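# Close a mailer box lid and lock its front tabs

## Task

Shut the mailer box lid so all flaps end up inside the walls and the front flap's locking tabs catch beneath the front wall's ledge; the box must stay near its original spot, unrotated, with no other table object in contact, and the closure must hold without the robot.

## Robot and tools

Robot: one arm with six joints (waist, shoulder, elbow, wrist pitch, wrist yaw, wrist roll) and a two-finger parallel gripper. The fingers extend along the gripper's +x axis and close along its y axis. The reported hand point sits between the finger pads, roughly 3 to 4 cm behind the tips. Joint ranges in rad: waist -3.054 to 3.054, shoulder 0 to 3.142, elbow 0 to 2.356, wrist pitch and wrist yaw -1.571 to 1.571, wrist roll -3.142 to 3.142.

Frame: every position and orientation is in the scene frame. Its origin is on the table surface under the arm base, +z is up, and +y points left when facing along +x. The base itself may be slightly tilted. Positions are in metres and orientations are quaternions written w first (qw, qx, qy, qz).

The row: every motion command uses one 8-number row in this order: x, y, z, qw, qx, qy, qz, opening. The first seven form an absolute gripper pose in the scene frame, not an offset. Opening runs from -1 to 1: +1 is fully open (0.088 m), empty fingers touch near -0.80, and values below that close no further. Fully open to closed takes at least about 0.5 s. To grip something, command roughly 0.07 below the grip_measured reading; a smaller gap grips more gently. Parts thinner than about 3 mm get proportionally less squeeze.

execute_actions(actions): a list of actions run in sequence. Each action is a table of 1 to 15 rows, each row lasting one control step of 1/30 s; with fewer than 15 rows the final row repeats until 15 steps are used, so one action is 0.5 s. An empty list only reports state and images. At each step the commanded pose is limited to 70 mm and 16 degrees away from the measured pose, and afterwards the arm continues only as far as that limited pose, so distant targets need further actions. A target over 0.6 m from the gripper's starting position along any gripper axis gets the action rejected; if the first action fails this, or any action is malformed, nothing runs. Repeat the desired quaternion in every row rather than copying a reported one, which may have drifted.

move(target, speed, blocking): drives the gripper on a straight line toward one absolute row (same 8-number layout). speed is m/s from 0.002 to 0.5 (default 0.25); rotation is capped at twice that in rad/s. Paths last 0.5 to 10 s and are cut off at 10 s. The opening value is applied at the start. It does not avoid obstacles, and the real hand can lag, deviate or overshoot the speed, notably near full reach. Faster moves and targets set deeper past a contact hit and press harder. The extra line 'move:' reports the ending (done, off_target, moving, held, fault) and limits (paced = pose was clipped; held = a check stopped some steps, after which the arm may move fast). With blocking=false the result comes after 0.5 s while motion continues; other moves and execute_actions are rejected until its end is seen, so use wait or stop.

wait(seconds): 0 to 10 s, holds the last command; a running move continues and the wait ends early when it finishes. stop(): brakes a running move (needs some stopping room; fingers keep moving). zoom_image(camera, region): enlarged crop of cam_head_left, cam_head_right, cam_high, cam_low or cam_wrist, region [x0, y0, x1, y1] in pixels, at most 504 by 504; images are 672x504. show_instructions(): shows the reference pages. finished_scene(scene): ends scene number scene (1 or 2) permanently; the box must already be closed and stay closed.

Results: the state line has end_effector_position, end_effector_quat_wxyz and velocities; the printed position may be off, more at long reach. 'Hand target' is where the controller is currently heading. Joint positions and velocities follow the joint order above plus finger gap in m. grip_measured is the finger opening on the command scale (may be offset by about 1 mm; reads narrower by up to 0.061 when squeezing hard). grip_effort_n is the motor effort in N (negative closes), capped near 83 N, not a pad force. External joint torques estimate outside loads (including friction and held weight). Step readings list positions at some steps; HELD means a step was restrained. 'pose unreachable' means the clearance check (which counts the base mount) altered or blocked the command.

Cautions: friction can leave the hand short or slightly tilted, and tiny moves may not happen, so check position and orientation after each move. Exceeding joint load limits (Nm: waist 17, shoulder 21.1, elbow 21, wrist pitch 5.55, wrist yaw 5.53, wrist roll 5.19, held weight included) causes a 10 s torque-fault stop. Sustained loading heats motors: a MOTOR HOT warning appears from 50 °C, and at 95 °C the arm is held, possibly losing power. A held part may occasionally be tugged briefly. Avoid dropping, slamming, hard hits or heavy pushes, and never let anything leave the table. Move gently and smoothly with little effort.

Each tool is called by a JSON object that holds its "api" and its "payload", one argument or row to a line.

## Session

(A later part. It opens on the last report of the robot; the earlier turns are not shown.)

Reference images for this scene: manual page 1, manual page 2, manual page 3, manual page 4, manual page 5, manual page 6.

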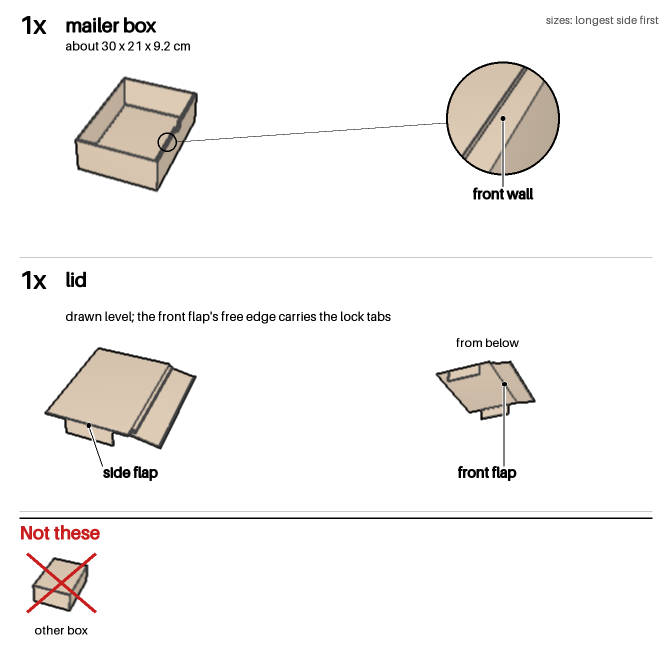

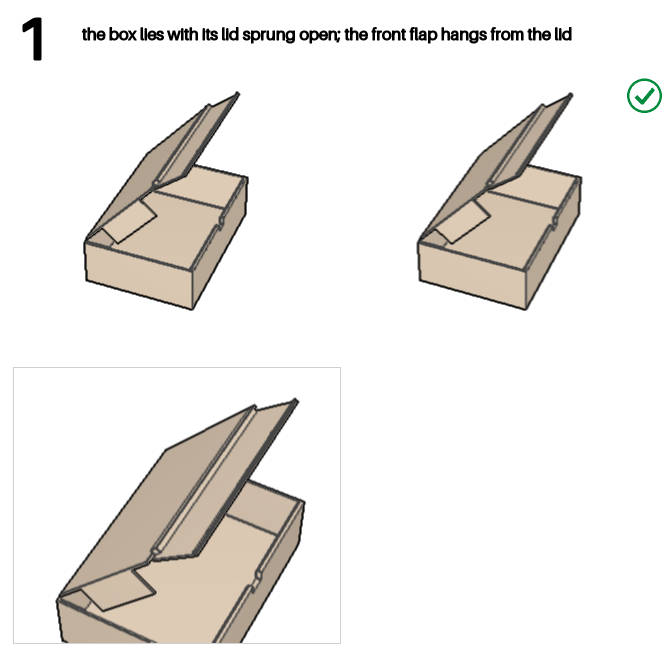

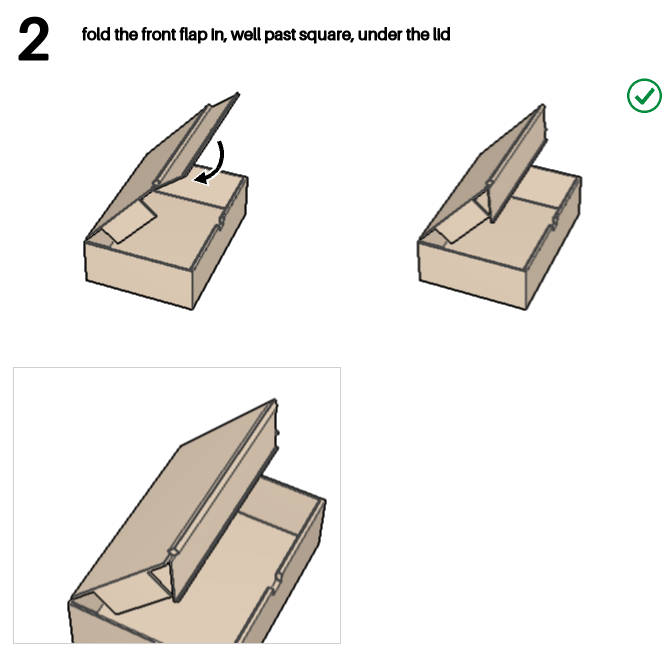

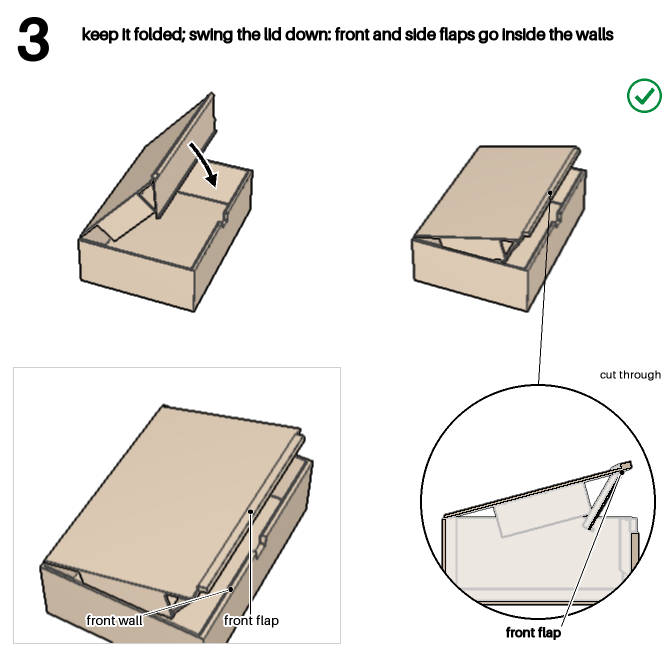

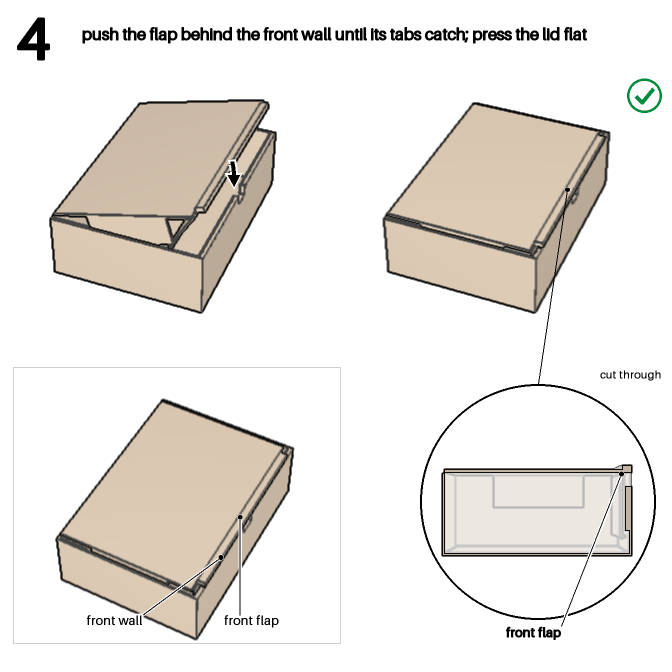

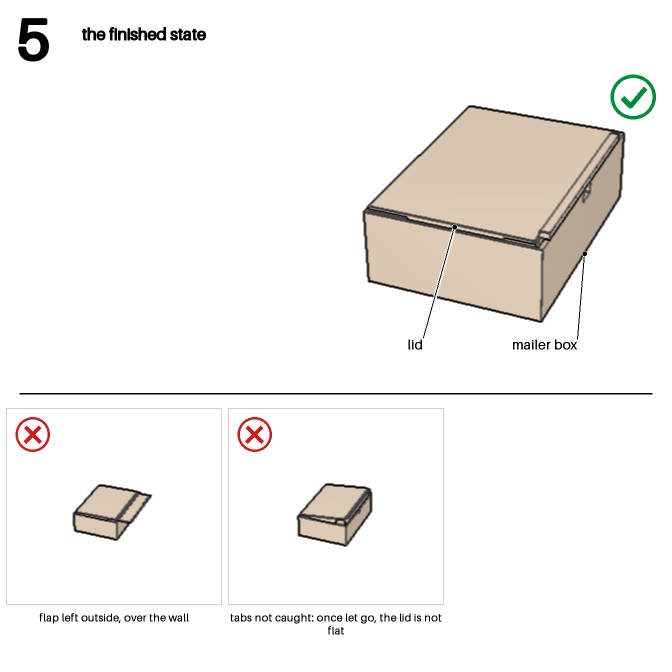

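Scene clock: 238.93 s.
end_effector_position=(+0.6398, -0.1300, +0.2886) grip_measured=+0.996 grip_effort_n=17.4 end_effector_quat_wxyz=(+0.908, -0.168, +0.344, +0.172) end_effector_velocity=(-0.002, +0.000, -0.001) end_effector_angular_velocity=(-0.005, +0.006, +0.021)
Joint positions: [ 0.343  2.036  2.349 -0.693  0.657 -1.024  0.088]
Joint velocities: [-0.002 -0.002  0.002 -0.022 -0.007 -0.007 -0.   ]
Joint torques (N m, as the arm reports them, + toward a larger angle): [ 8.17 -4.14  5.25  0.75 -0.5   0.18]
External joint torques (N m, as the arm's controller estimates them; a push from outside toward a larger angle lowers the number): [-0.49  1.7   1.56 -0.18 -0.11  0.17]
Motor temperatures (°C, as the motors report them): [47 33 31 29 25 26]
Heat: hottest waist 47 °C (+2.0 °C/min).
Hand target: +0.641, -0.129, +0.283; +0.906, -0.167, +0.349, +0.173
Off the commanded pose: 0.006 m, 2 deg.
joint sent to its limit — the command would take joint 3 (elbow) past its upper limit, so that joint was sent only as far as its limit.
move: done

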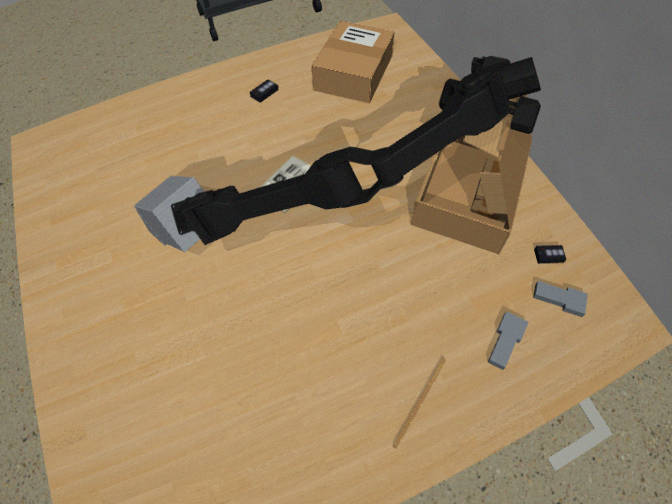

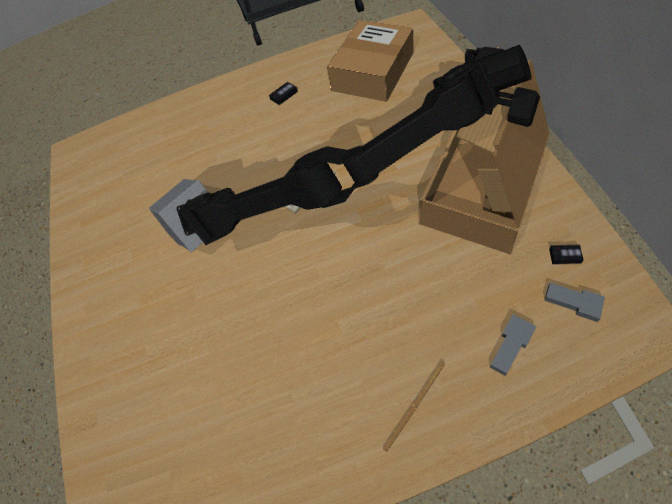

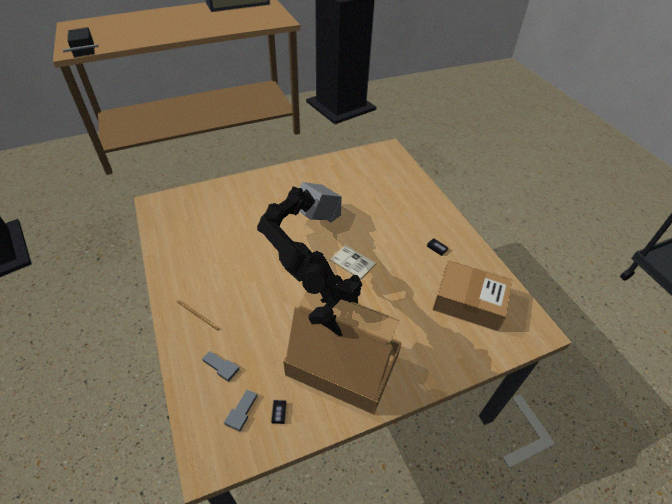

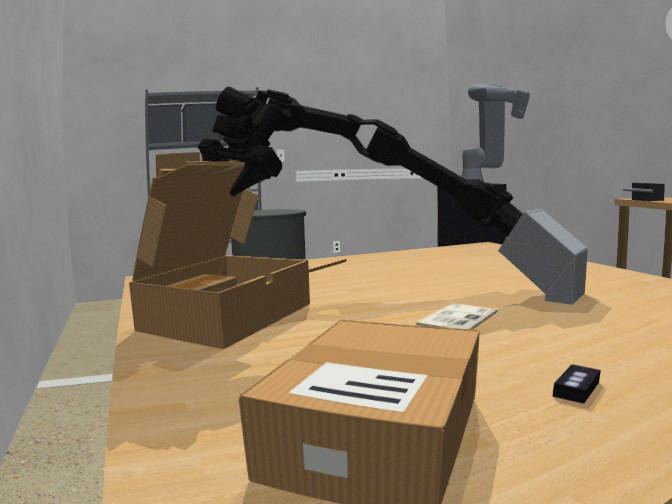

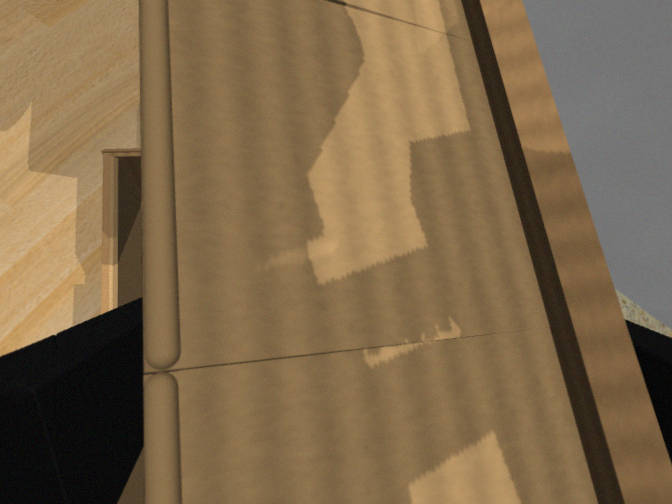

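{"api": "move", "payload": {
  "target": [0.58,-0.06,0.36,0.873,-0.39,0.284,0.071,1],
  "speed": 0.1
}}

{"api": "move", "payload": {
  "target": [0.46,0.0,0.30,0.903,-0.166,0.355,0.178,-0.8],
  "speed": 0.15
}}

{"api": "move", "payload": {
  "target": [0.46,-0.08,0.17,0.903,-0.166,0.355,0.178,-0.8],
  "speed": 0.15
}}

{"api": "move", "payload": {
  "target": [0.56,-0.13,0.155,0.903,-0.166,0.355,0.178,-0.8],
  "speed": 0.1
}}

Scene clock: 251.87 s.
end_effector_position=(+0.5821, -0.0596, +0.3616) grip_measured=+0.996 grip_effort_n=17.4 end_effector_quat_wxyz=(+0.875, -0.387, +0.282, +0.071) end_effector_velocity=(+0.001, -0.001, -0.003) end_effector_angular_velocity=(-0.011, -0.013, -0.013)
Joint positions: [ 0.642  1.842  1.61   0.316  1.051 -1.713  0.088]
Joint velocities: [-0.007  0.002 -0.022  0.066 -0.007 -0.037 -0.   ]
Joint torques (N m, as the arm reports them, + toward a larger angle): [ 8.2  -3.51  3.88  1.04 -0.26 -0.11]
External joint torques (N m, as the arm's controller estimates them; a push from outside toward a larger angle lowers the number): [ 0.27 -0.06 -0.08  0.22  0.18 -0.15]
Motor temperatures (°C, as the motors report them): [47 33 31 29 25 26]
Heat: hottest waist 47 °C (+2.0 °C/min).
Hand target: +0.580, -0.060, +0.360; +0.873, -0.390, +0.284, +0.071
Off the commanded pose: 0.003 m, 0 deg.
move: done

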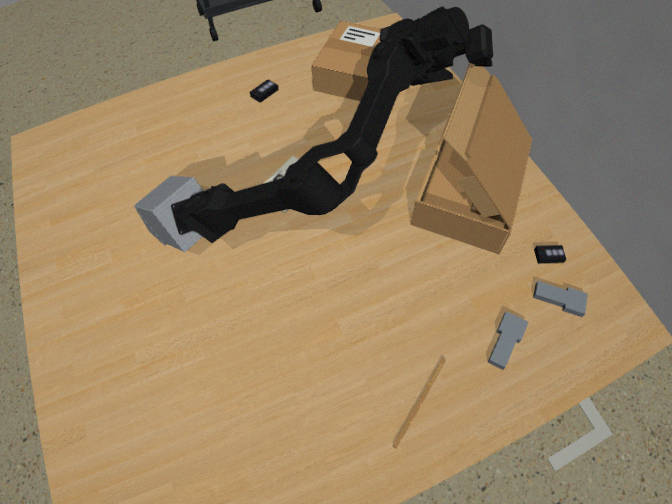

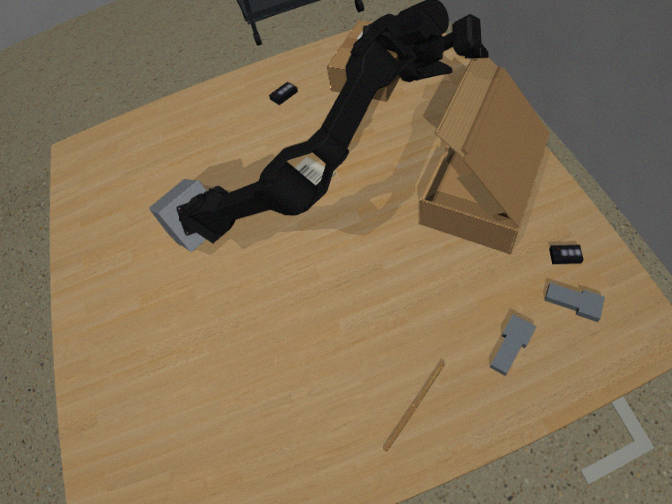

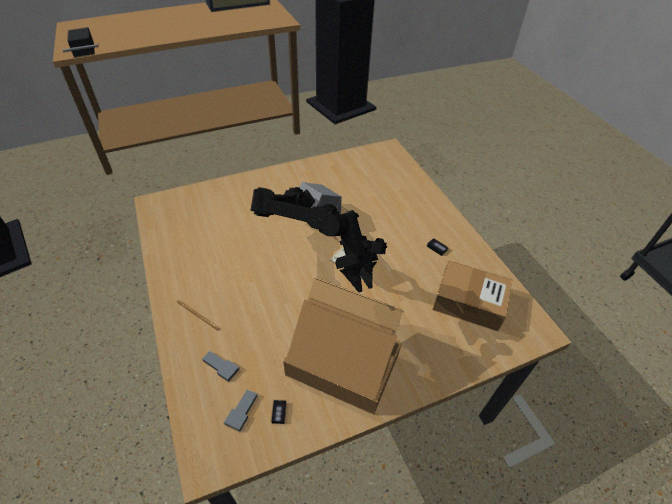

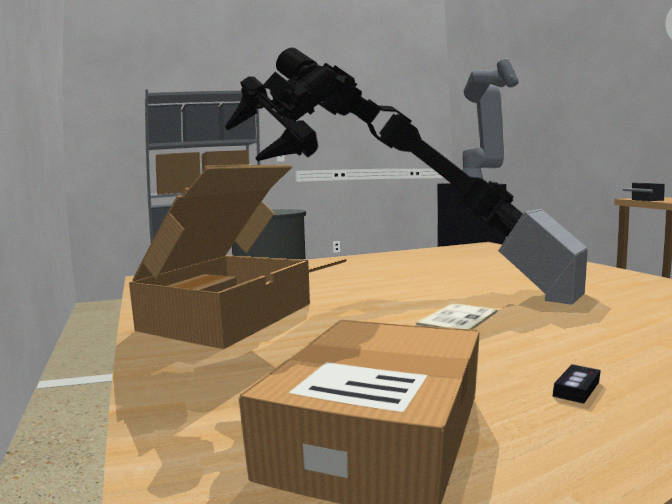

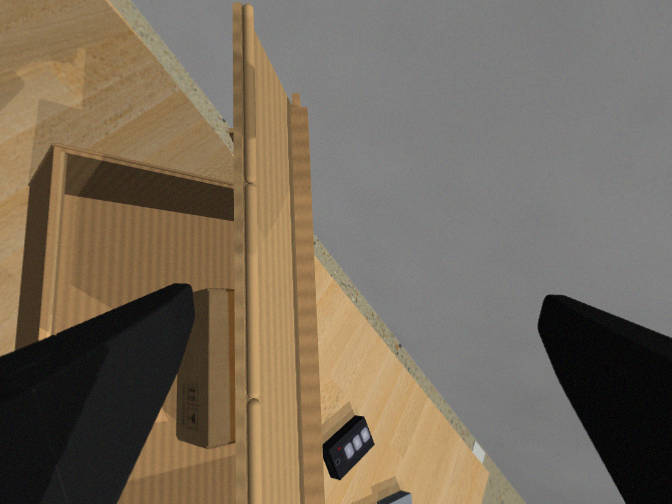

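Scene clock: 254.03 s.
end_effector_position=(+0.4624, -0.0011, +0.3017) grip_measured=-0.797 grip_effort_n=-11.9 end_effector_quat_wxyz=(+0.904, -0.167, +0.354, +0.174) end_effector_velocity=(-0.003, +0.002, -0.002) end_effector_angular_velocity=(+0.018, +0.007, +0.014)
Joint positions: [ 0.713  1.591  1.233 -0.244  0.995 -0.743  0.   ]
Joint velocities: [-0.002 -0.007 -0.007 -0.022 -0.022  0.022  0.   ]
Joint torques (N m, as the arm reports them, + toward a larger angle): [ 6.51 -2.28  4.04  0.8  -0.41  0.19]
External joint torques (N m, as the arm's controller estimates them; a push from outside toward a larger angle lowers the number): [ 0.37 -0.08 -0.27 -0.18 -0.17  0.17]
Motor temperatures (°C, as the motors report them): [47 33 31 29 25 26]
Heat: hottest waist 47 °C (+2.0 °C/min).
Hand target: +0.460, +0.000, +0.300; +0.903, -0.166, +0.354, +0.178
Off the commanded pose: 0.003 m, 0 deg.
move: done

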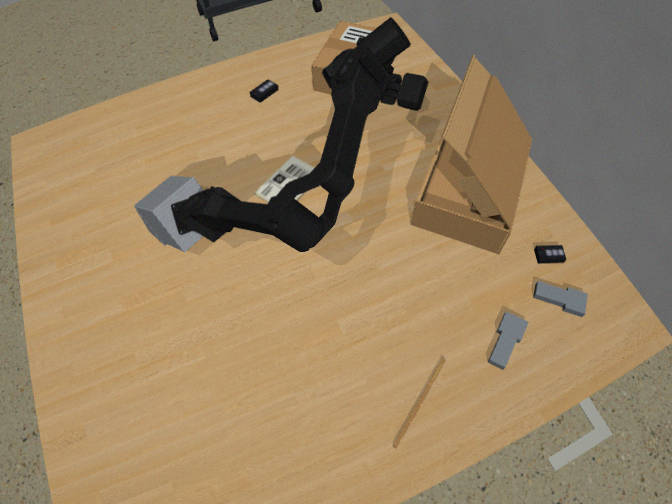

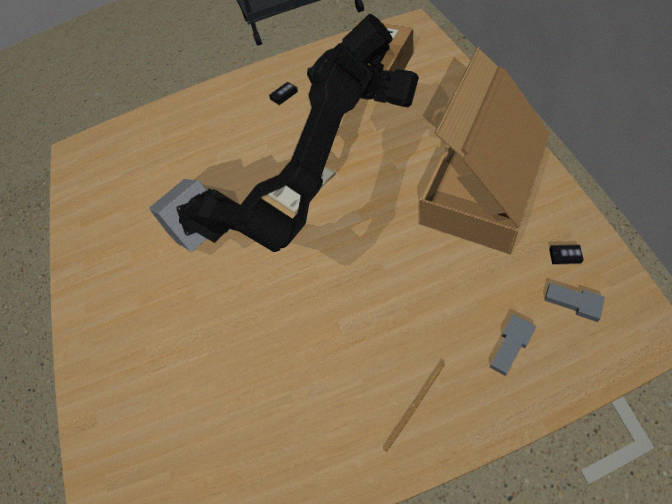

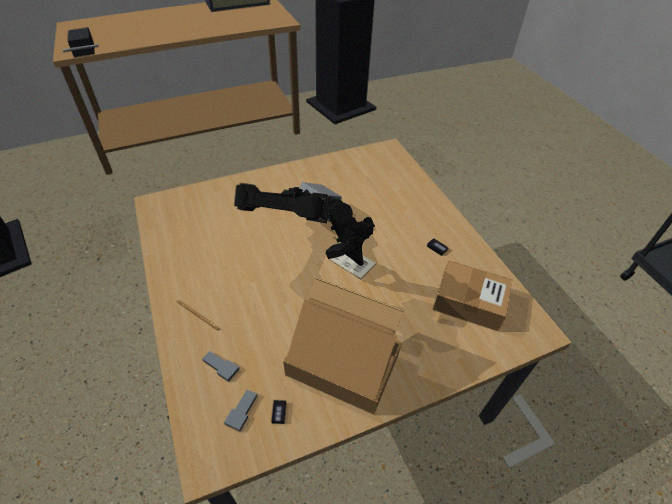

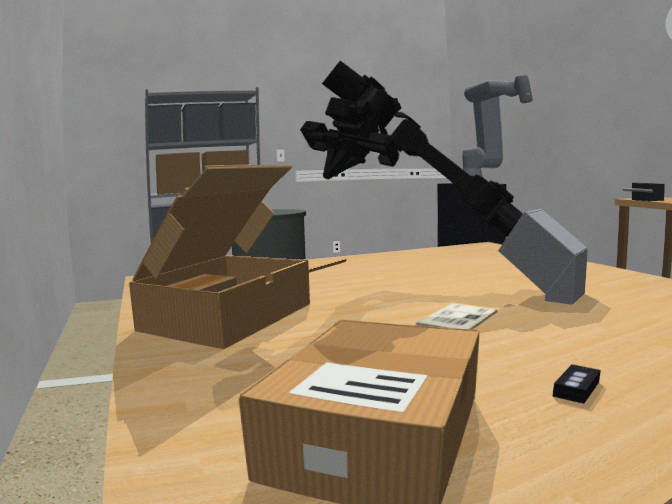

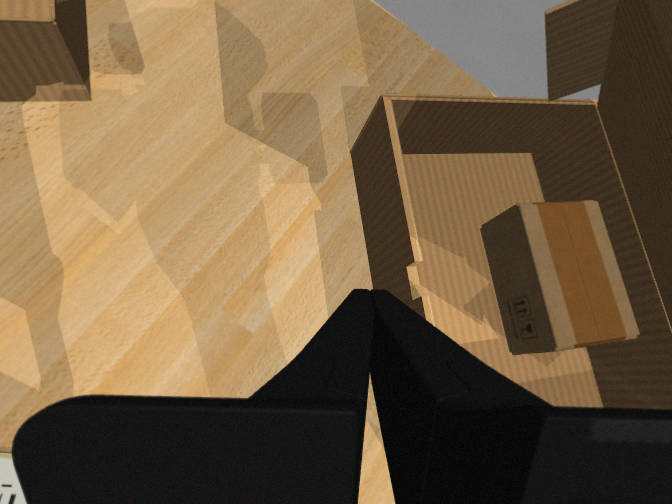

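Scene clock: 255.53 s.
end_effector_position=(+0.4614, -0.0793, +0.1719) grip_measured=-0.797 grip_effort_n=-11.9 end_effector_quat_wxyz=(+0.903, -0.164, +0.356, +0.177) end_effector_velocity=(-0.001, -0.004, -0.005) end_effector_angular_velocity=(-0.007, -0.004, +0.008)
Joint positions: [ 0.245  1.384  0.928  0.07   0.575 -1.045  0.   ]
Joint velocities: [-0.022 -0.007 -0.007  0.007 -0.022 -0.022  0.   ]
Joint torques (N m, as the arm reports them, + toward a larger angle): [ 5.02 -3.95  3.7   1.07 -0.61 -0.11]
External joint torques (N m, as the arm's controller estimates them; a push from outside toward a larger angle lowers the number): [-0.14 -0.1  -0.26  0.17 -0.21 -0.13]
Motor temperatures (°C, as the motors report them): [47 33 31 29 25 26]
Heat: hottest waist 47 °C (+2.0 °C/min).
Hand target: +0.460, -0.080, +0.170; +0.903, -0.165, +0.355, +0.178
Off the commanded pose: 0.002 m, 0 deg.
move: done

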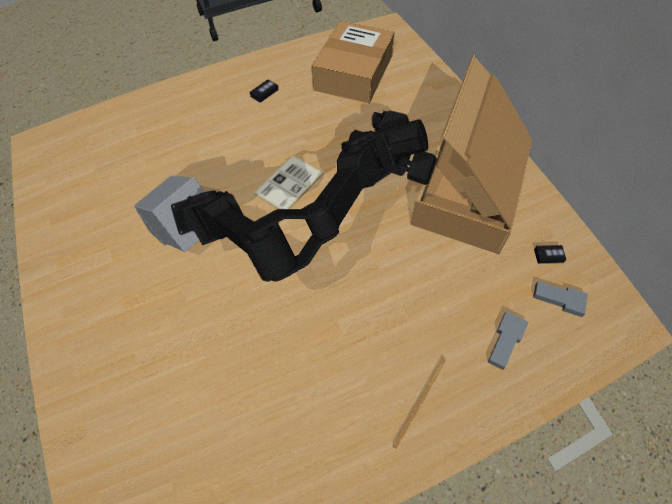

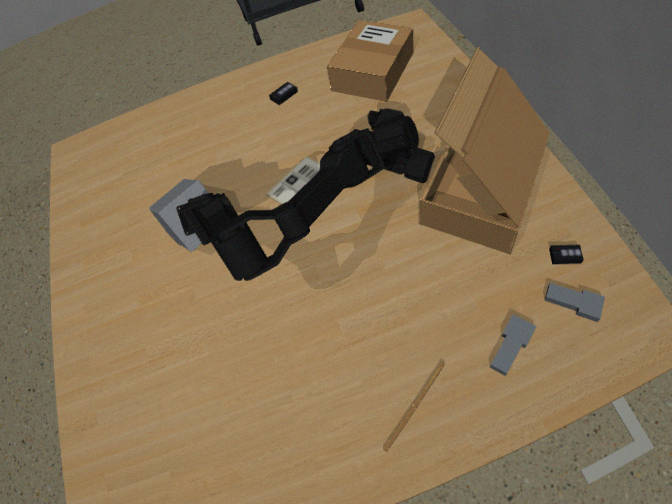

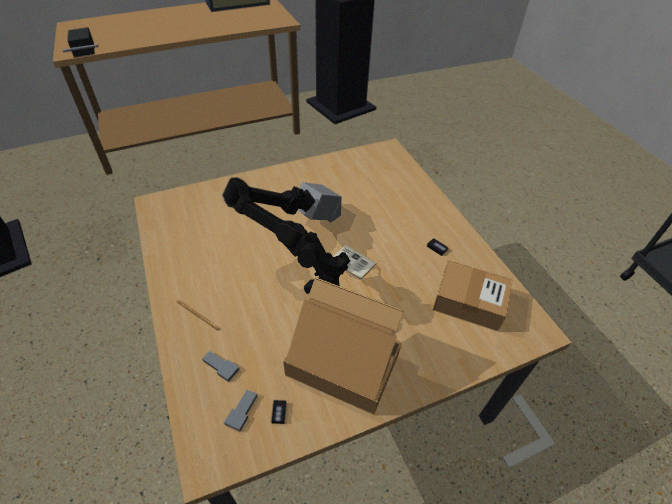

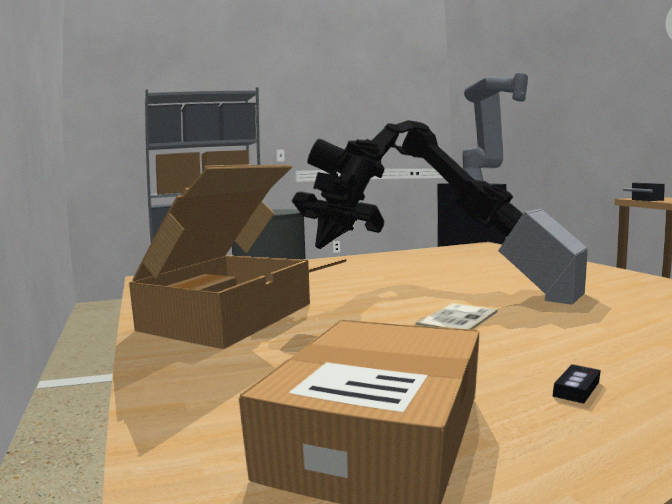

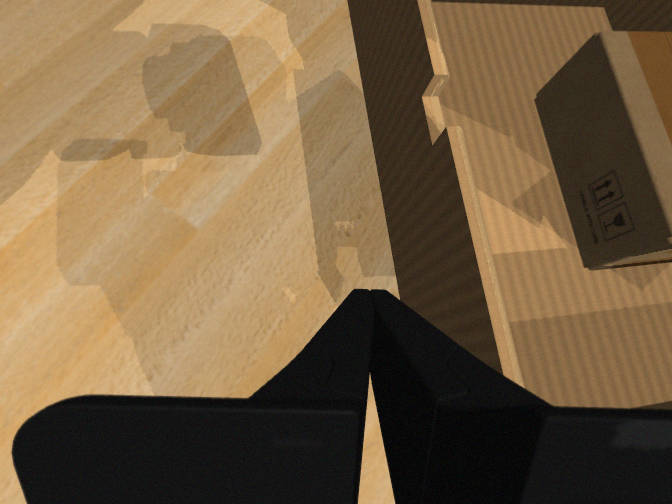

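Scene clock: 257.13 s.
end_effector_position=(+0.5586, -0.1324, +0.1595) grip_measured=-0.797 grip_effort_n=-11.9 end_effector_quat_wxyz=(+0.905, -0.164, +0.352, +0.173) end_effector_velocity=(-0.001, +0.008, -0.004) end_effector_angular_velocity=(+0.016, +0.004, +0.047)
Joint positions: [ 0.094  1.647  1.422 -0.119  0.433 -1.109  0.   ]
Joint velocities: [-0.007  0.012  0.012 -0.037 -0.037 -0.007  0.   ]
Joint torques (N m, as the arm reports them, + toward a larger angle): [ 6.52 -4.06  5.56  0.67 -0.58 -0.11]
External joint torques (N m, as the arm's controller estimates them; a push from outside toward a larger angle lowers the number): [-0.19  2.01  1.55 -0.16 -0.16 -0.13]
Motor temperatures (°C, as the motors report them): [47 33 31 29 25 26]
Heat: hottest waist 47 °C (+2.0 °C/min).
Hand target: +0.560, -0.130, +0.155; +0.903, -0.166, +0.355, +0.178
Off the commanded pose: 0.005 m, 1 deg.
move: done

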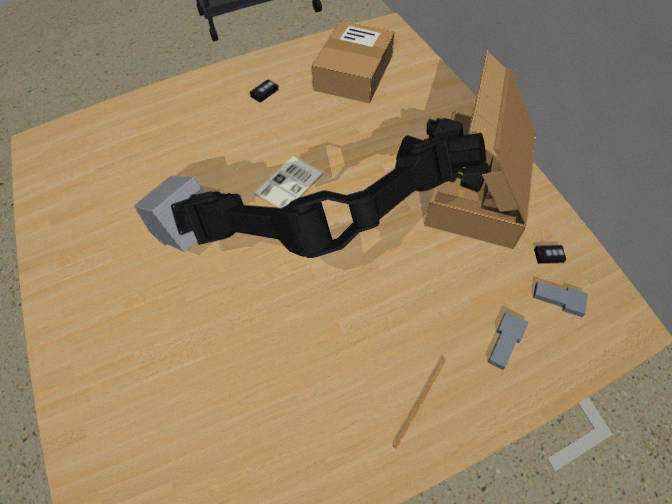

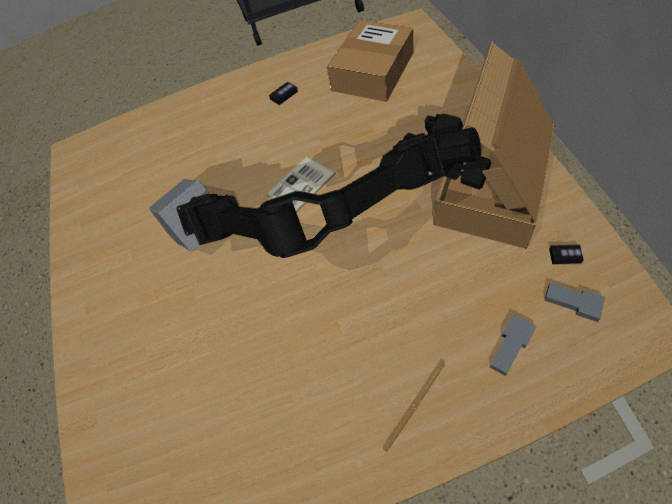

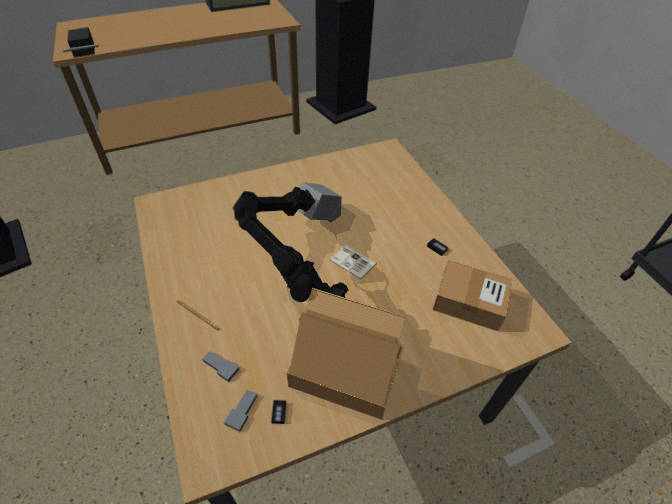

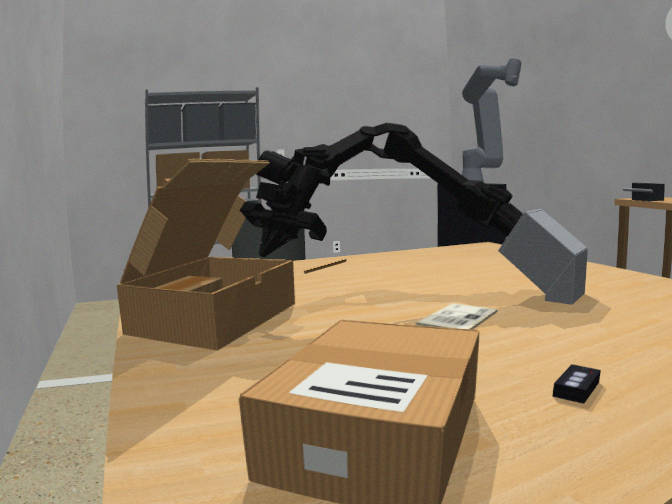

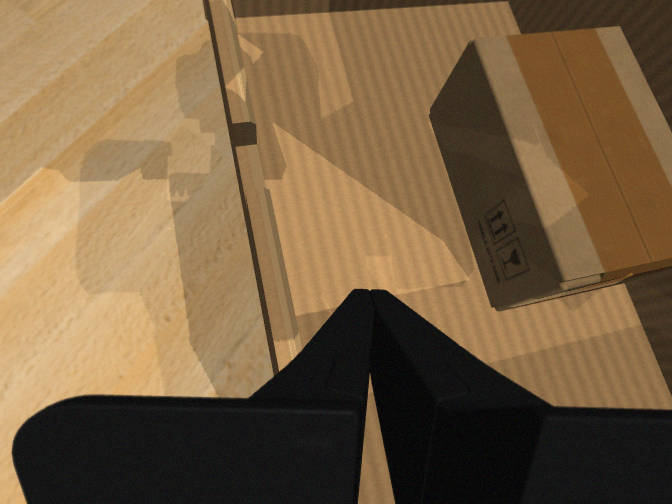

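{"api": "move", "payload": {
  "target": [0.545,-0.095,0.15,0.903,-0.166,0.355,0.178,0.6],
  "speed": 0.05
}}

{"api": "move", "payload": {
  "target": [0.555,-0.085,0.105,0.903,-0.166,0.355,0.178,0.6],
  "speed": 0.04
}}

Scene clock: 262.23 s.
end_effector_position=(+0.5472, -0.1006, +0.1547) grip_measured=+0.597 grip_effort_n=17.4 end_effector_quat_wxyz=(+0.906, -0.165, +0.350, +0.174) end_effector_velocity=(-0.004, +0.007, -0.002) end_effector_angular_velocity=(-0.008, +0.011, +0.023)
Joint positions: [ 0.137  1.648  1.303 -0.004  0.469 -1.098  0.068]
Joint velocities: [ 0.007  0.002 -0.012 -0.007  0.007 -0.007  0.   ]
Joint torques (N m, as the arm reports them, + toward a larger angle): [ 7.25 -4.15  3.6   1.04 -0.23  0.19]
External joint torques (N m, as the arm's controller estimates them; a push from outside toward a larger angle lowers the number): [ 0.45  1.59 -0.34  0.17  0.19  0.17]
Motor temperatures (°C, as the motors report them): [46 33 31 29 25 26]
Heat: hottest waist 46 °C (+0.0 °C/min).
Hand target: +0.545, -0.095, +0.150; +0.903, -0.166, +0.355, +0.178
Off the commanded pose: 0.008 m, 1 deg.
move: done

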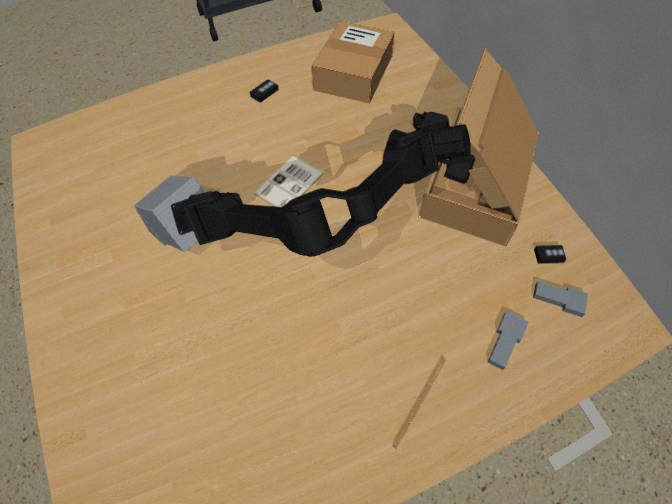

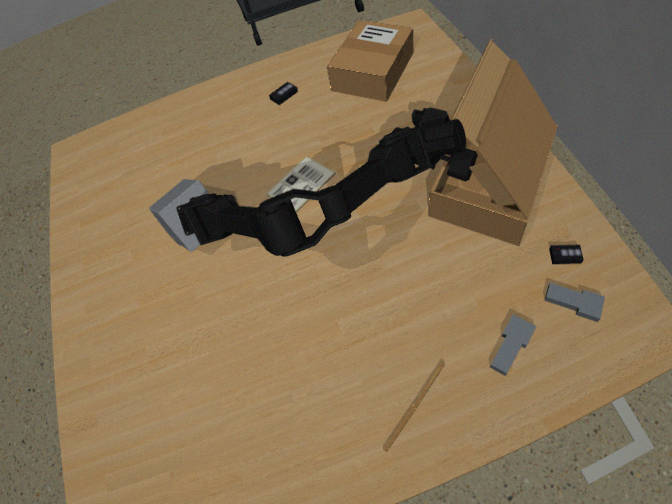

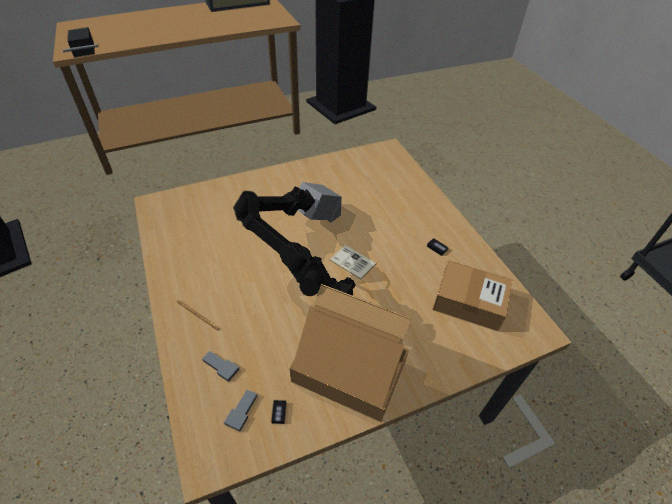

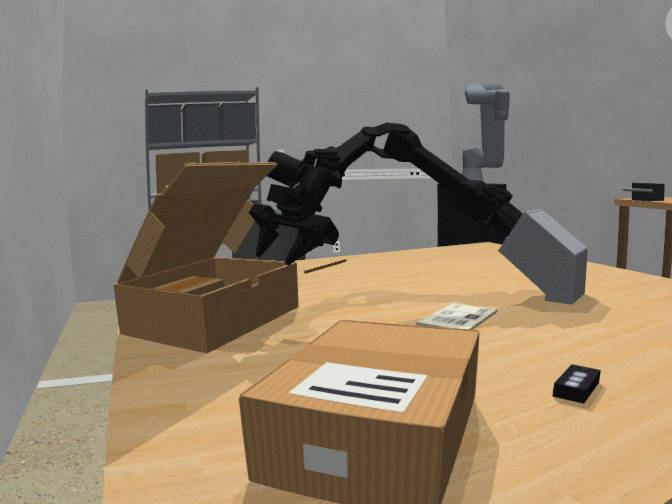

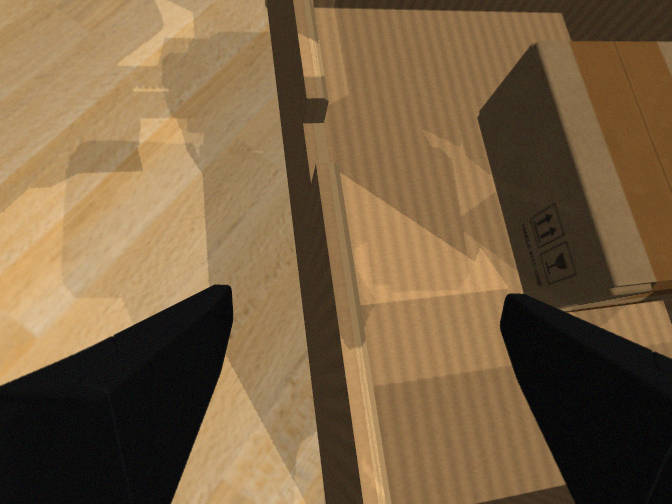

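Scene clock: 263.90 s.
end_effector_position=(+0.5570, -0.0908, +0.1121) grip_measured=+0.598 grip_effort_n=17.9 end_effector_quat_wxyz=(+0.906, -0.164, +0.351, +0.170) end_effector_velocity=(-0.003, +0.005, -0.004) end_effector_angular_velocity=(-0.000, +0.013, +0.028)
Joint positions: [ 0.063  1.744  1.291  0.119  0.404 -1.12   0.068]
Joint velocities: [-0.002  0.002 -0.002 -0.022 -0.007 -0.007 -0.   ]
Joint torques (N m, as the arm reports them, + toward a larger angle): [ 7.13 -4.19  3.55  1.04 -0.62 -0.13]
External joint torques (N m, as the arm's controller estimates them; a push from outside toward a larger angle lowers the number): [ 0.    2.1  -0.12  0.2  -0.2  -0.14]
Motor temperatures (°C, as the motors report them): [46 33 31 29 25 26]
Heat: hottest waist 46 °C (+0.0 °C/min).
Hand target: +0.555, -0.085, +0.105; +0.903, -0.166, +0.355, +0.178
Off the commanded pose: 0.009 m, 1 deg.
move: off_target

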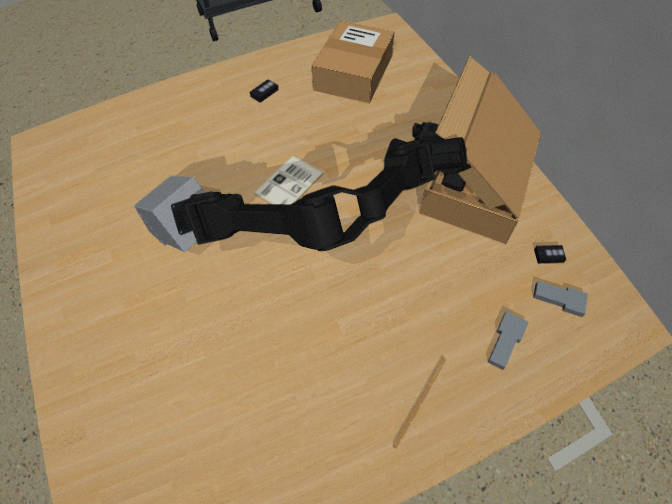

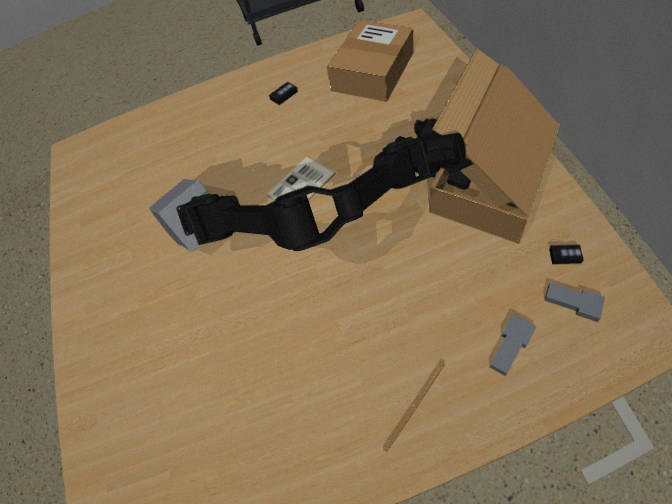

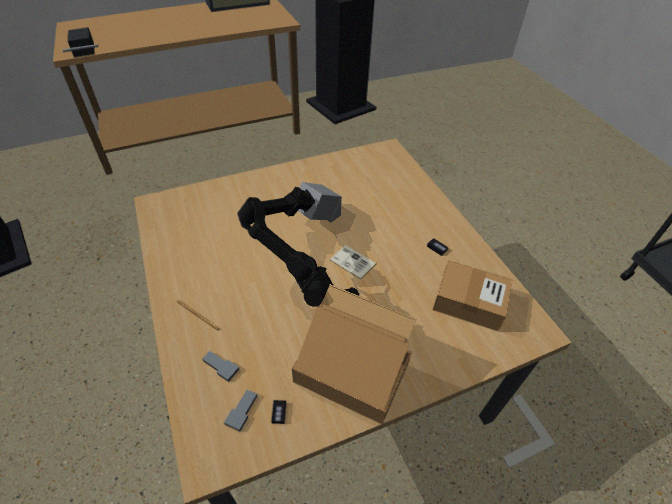

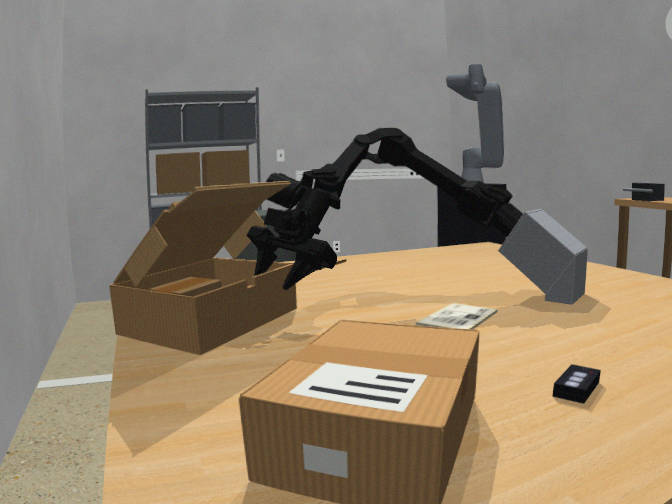

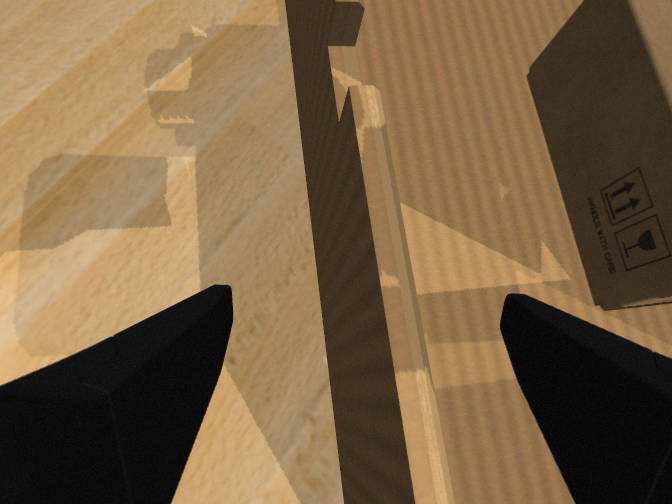

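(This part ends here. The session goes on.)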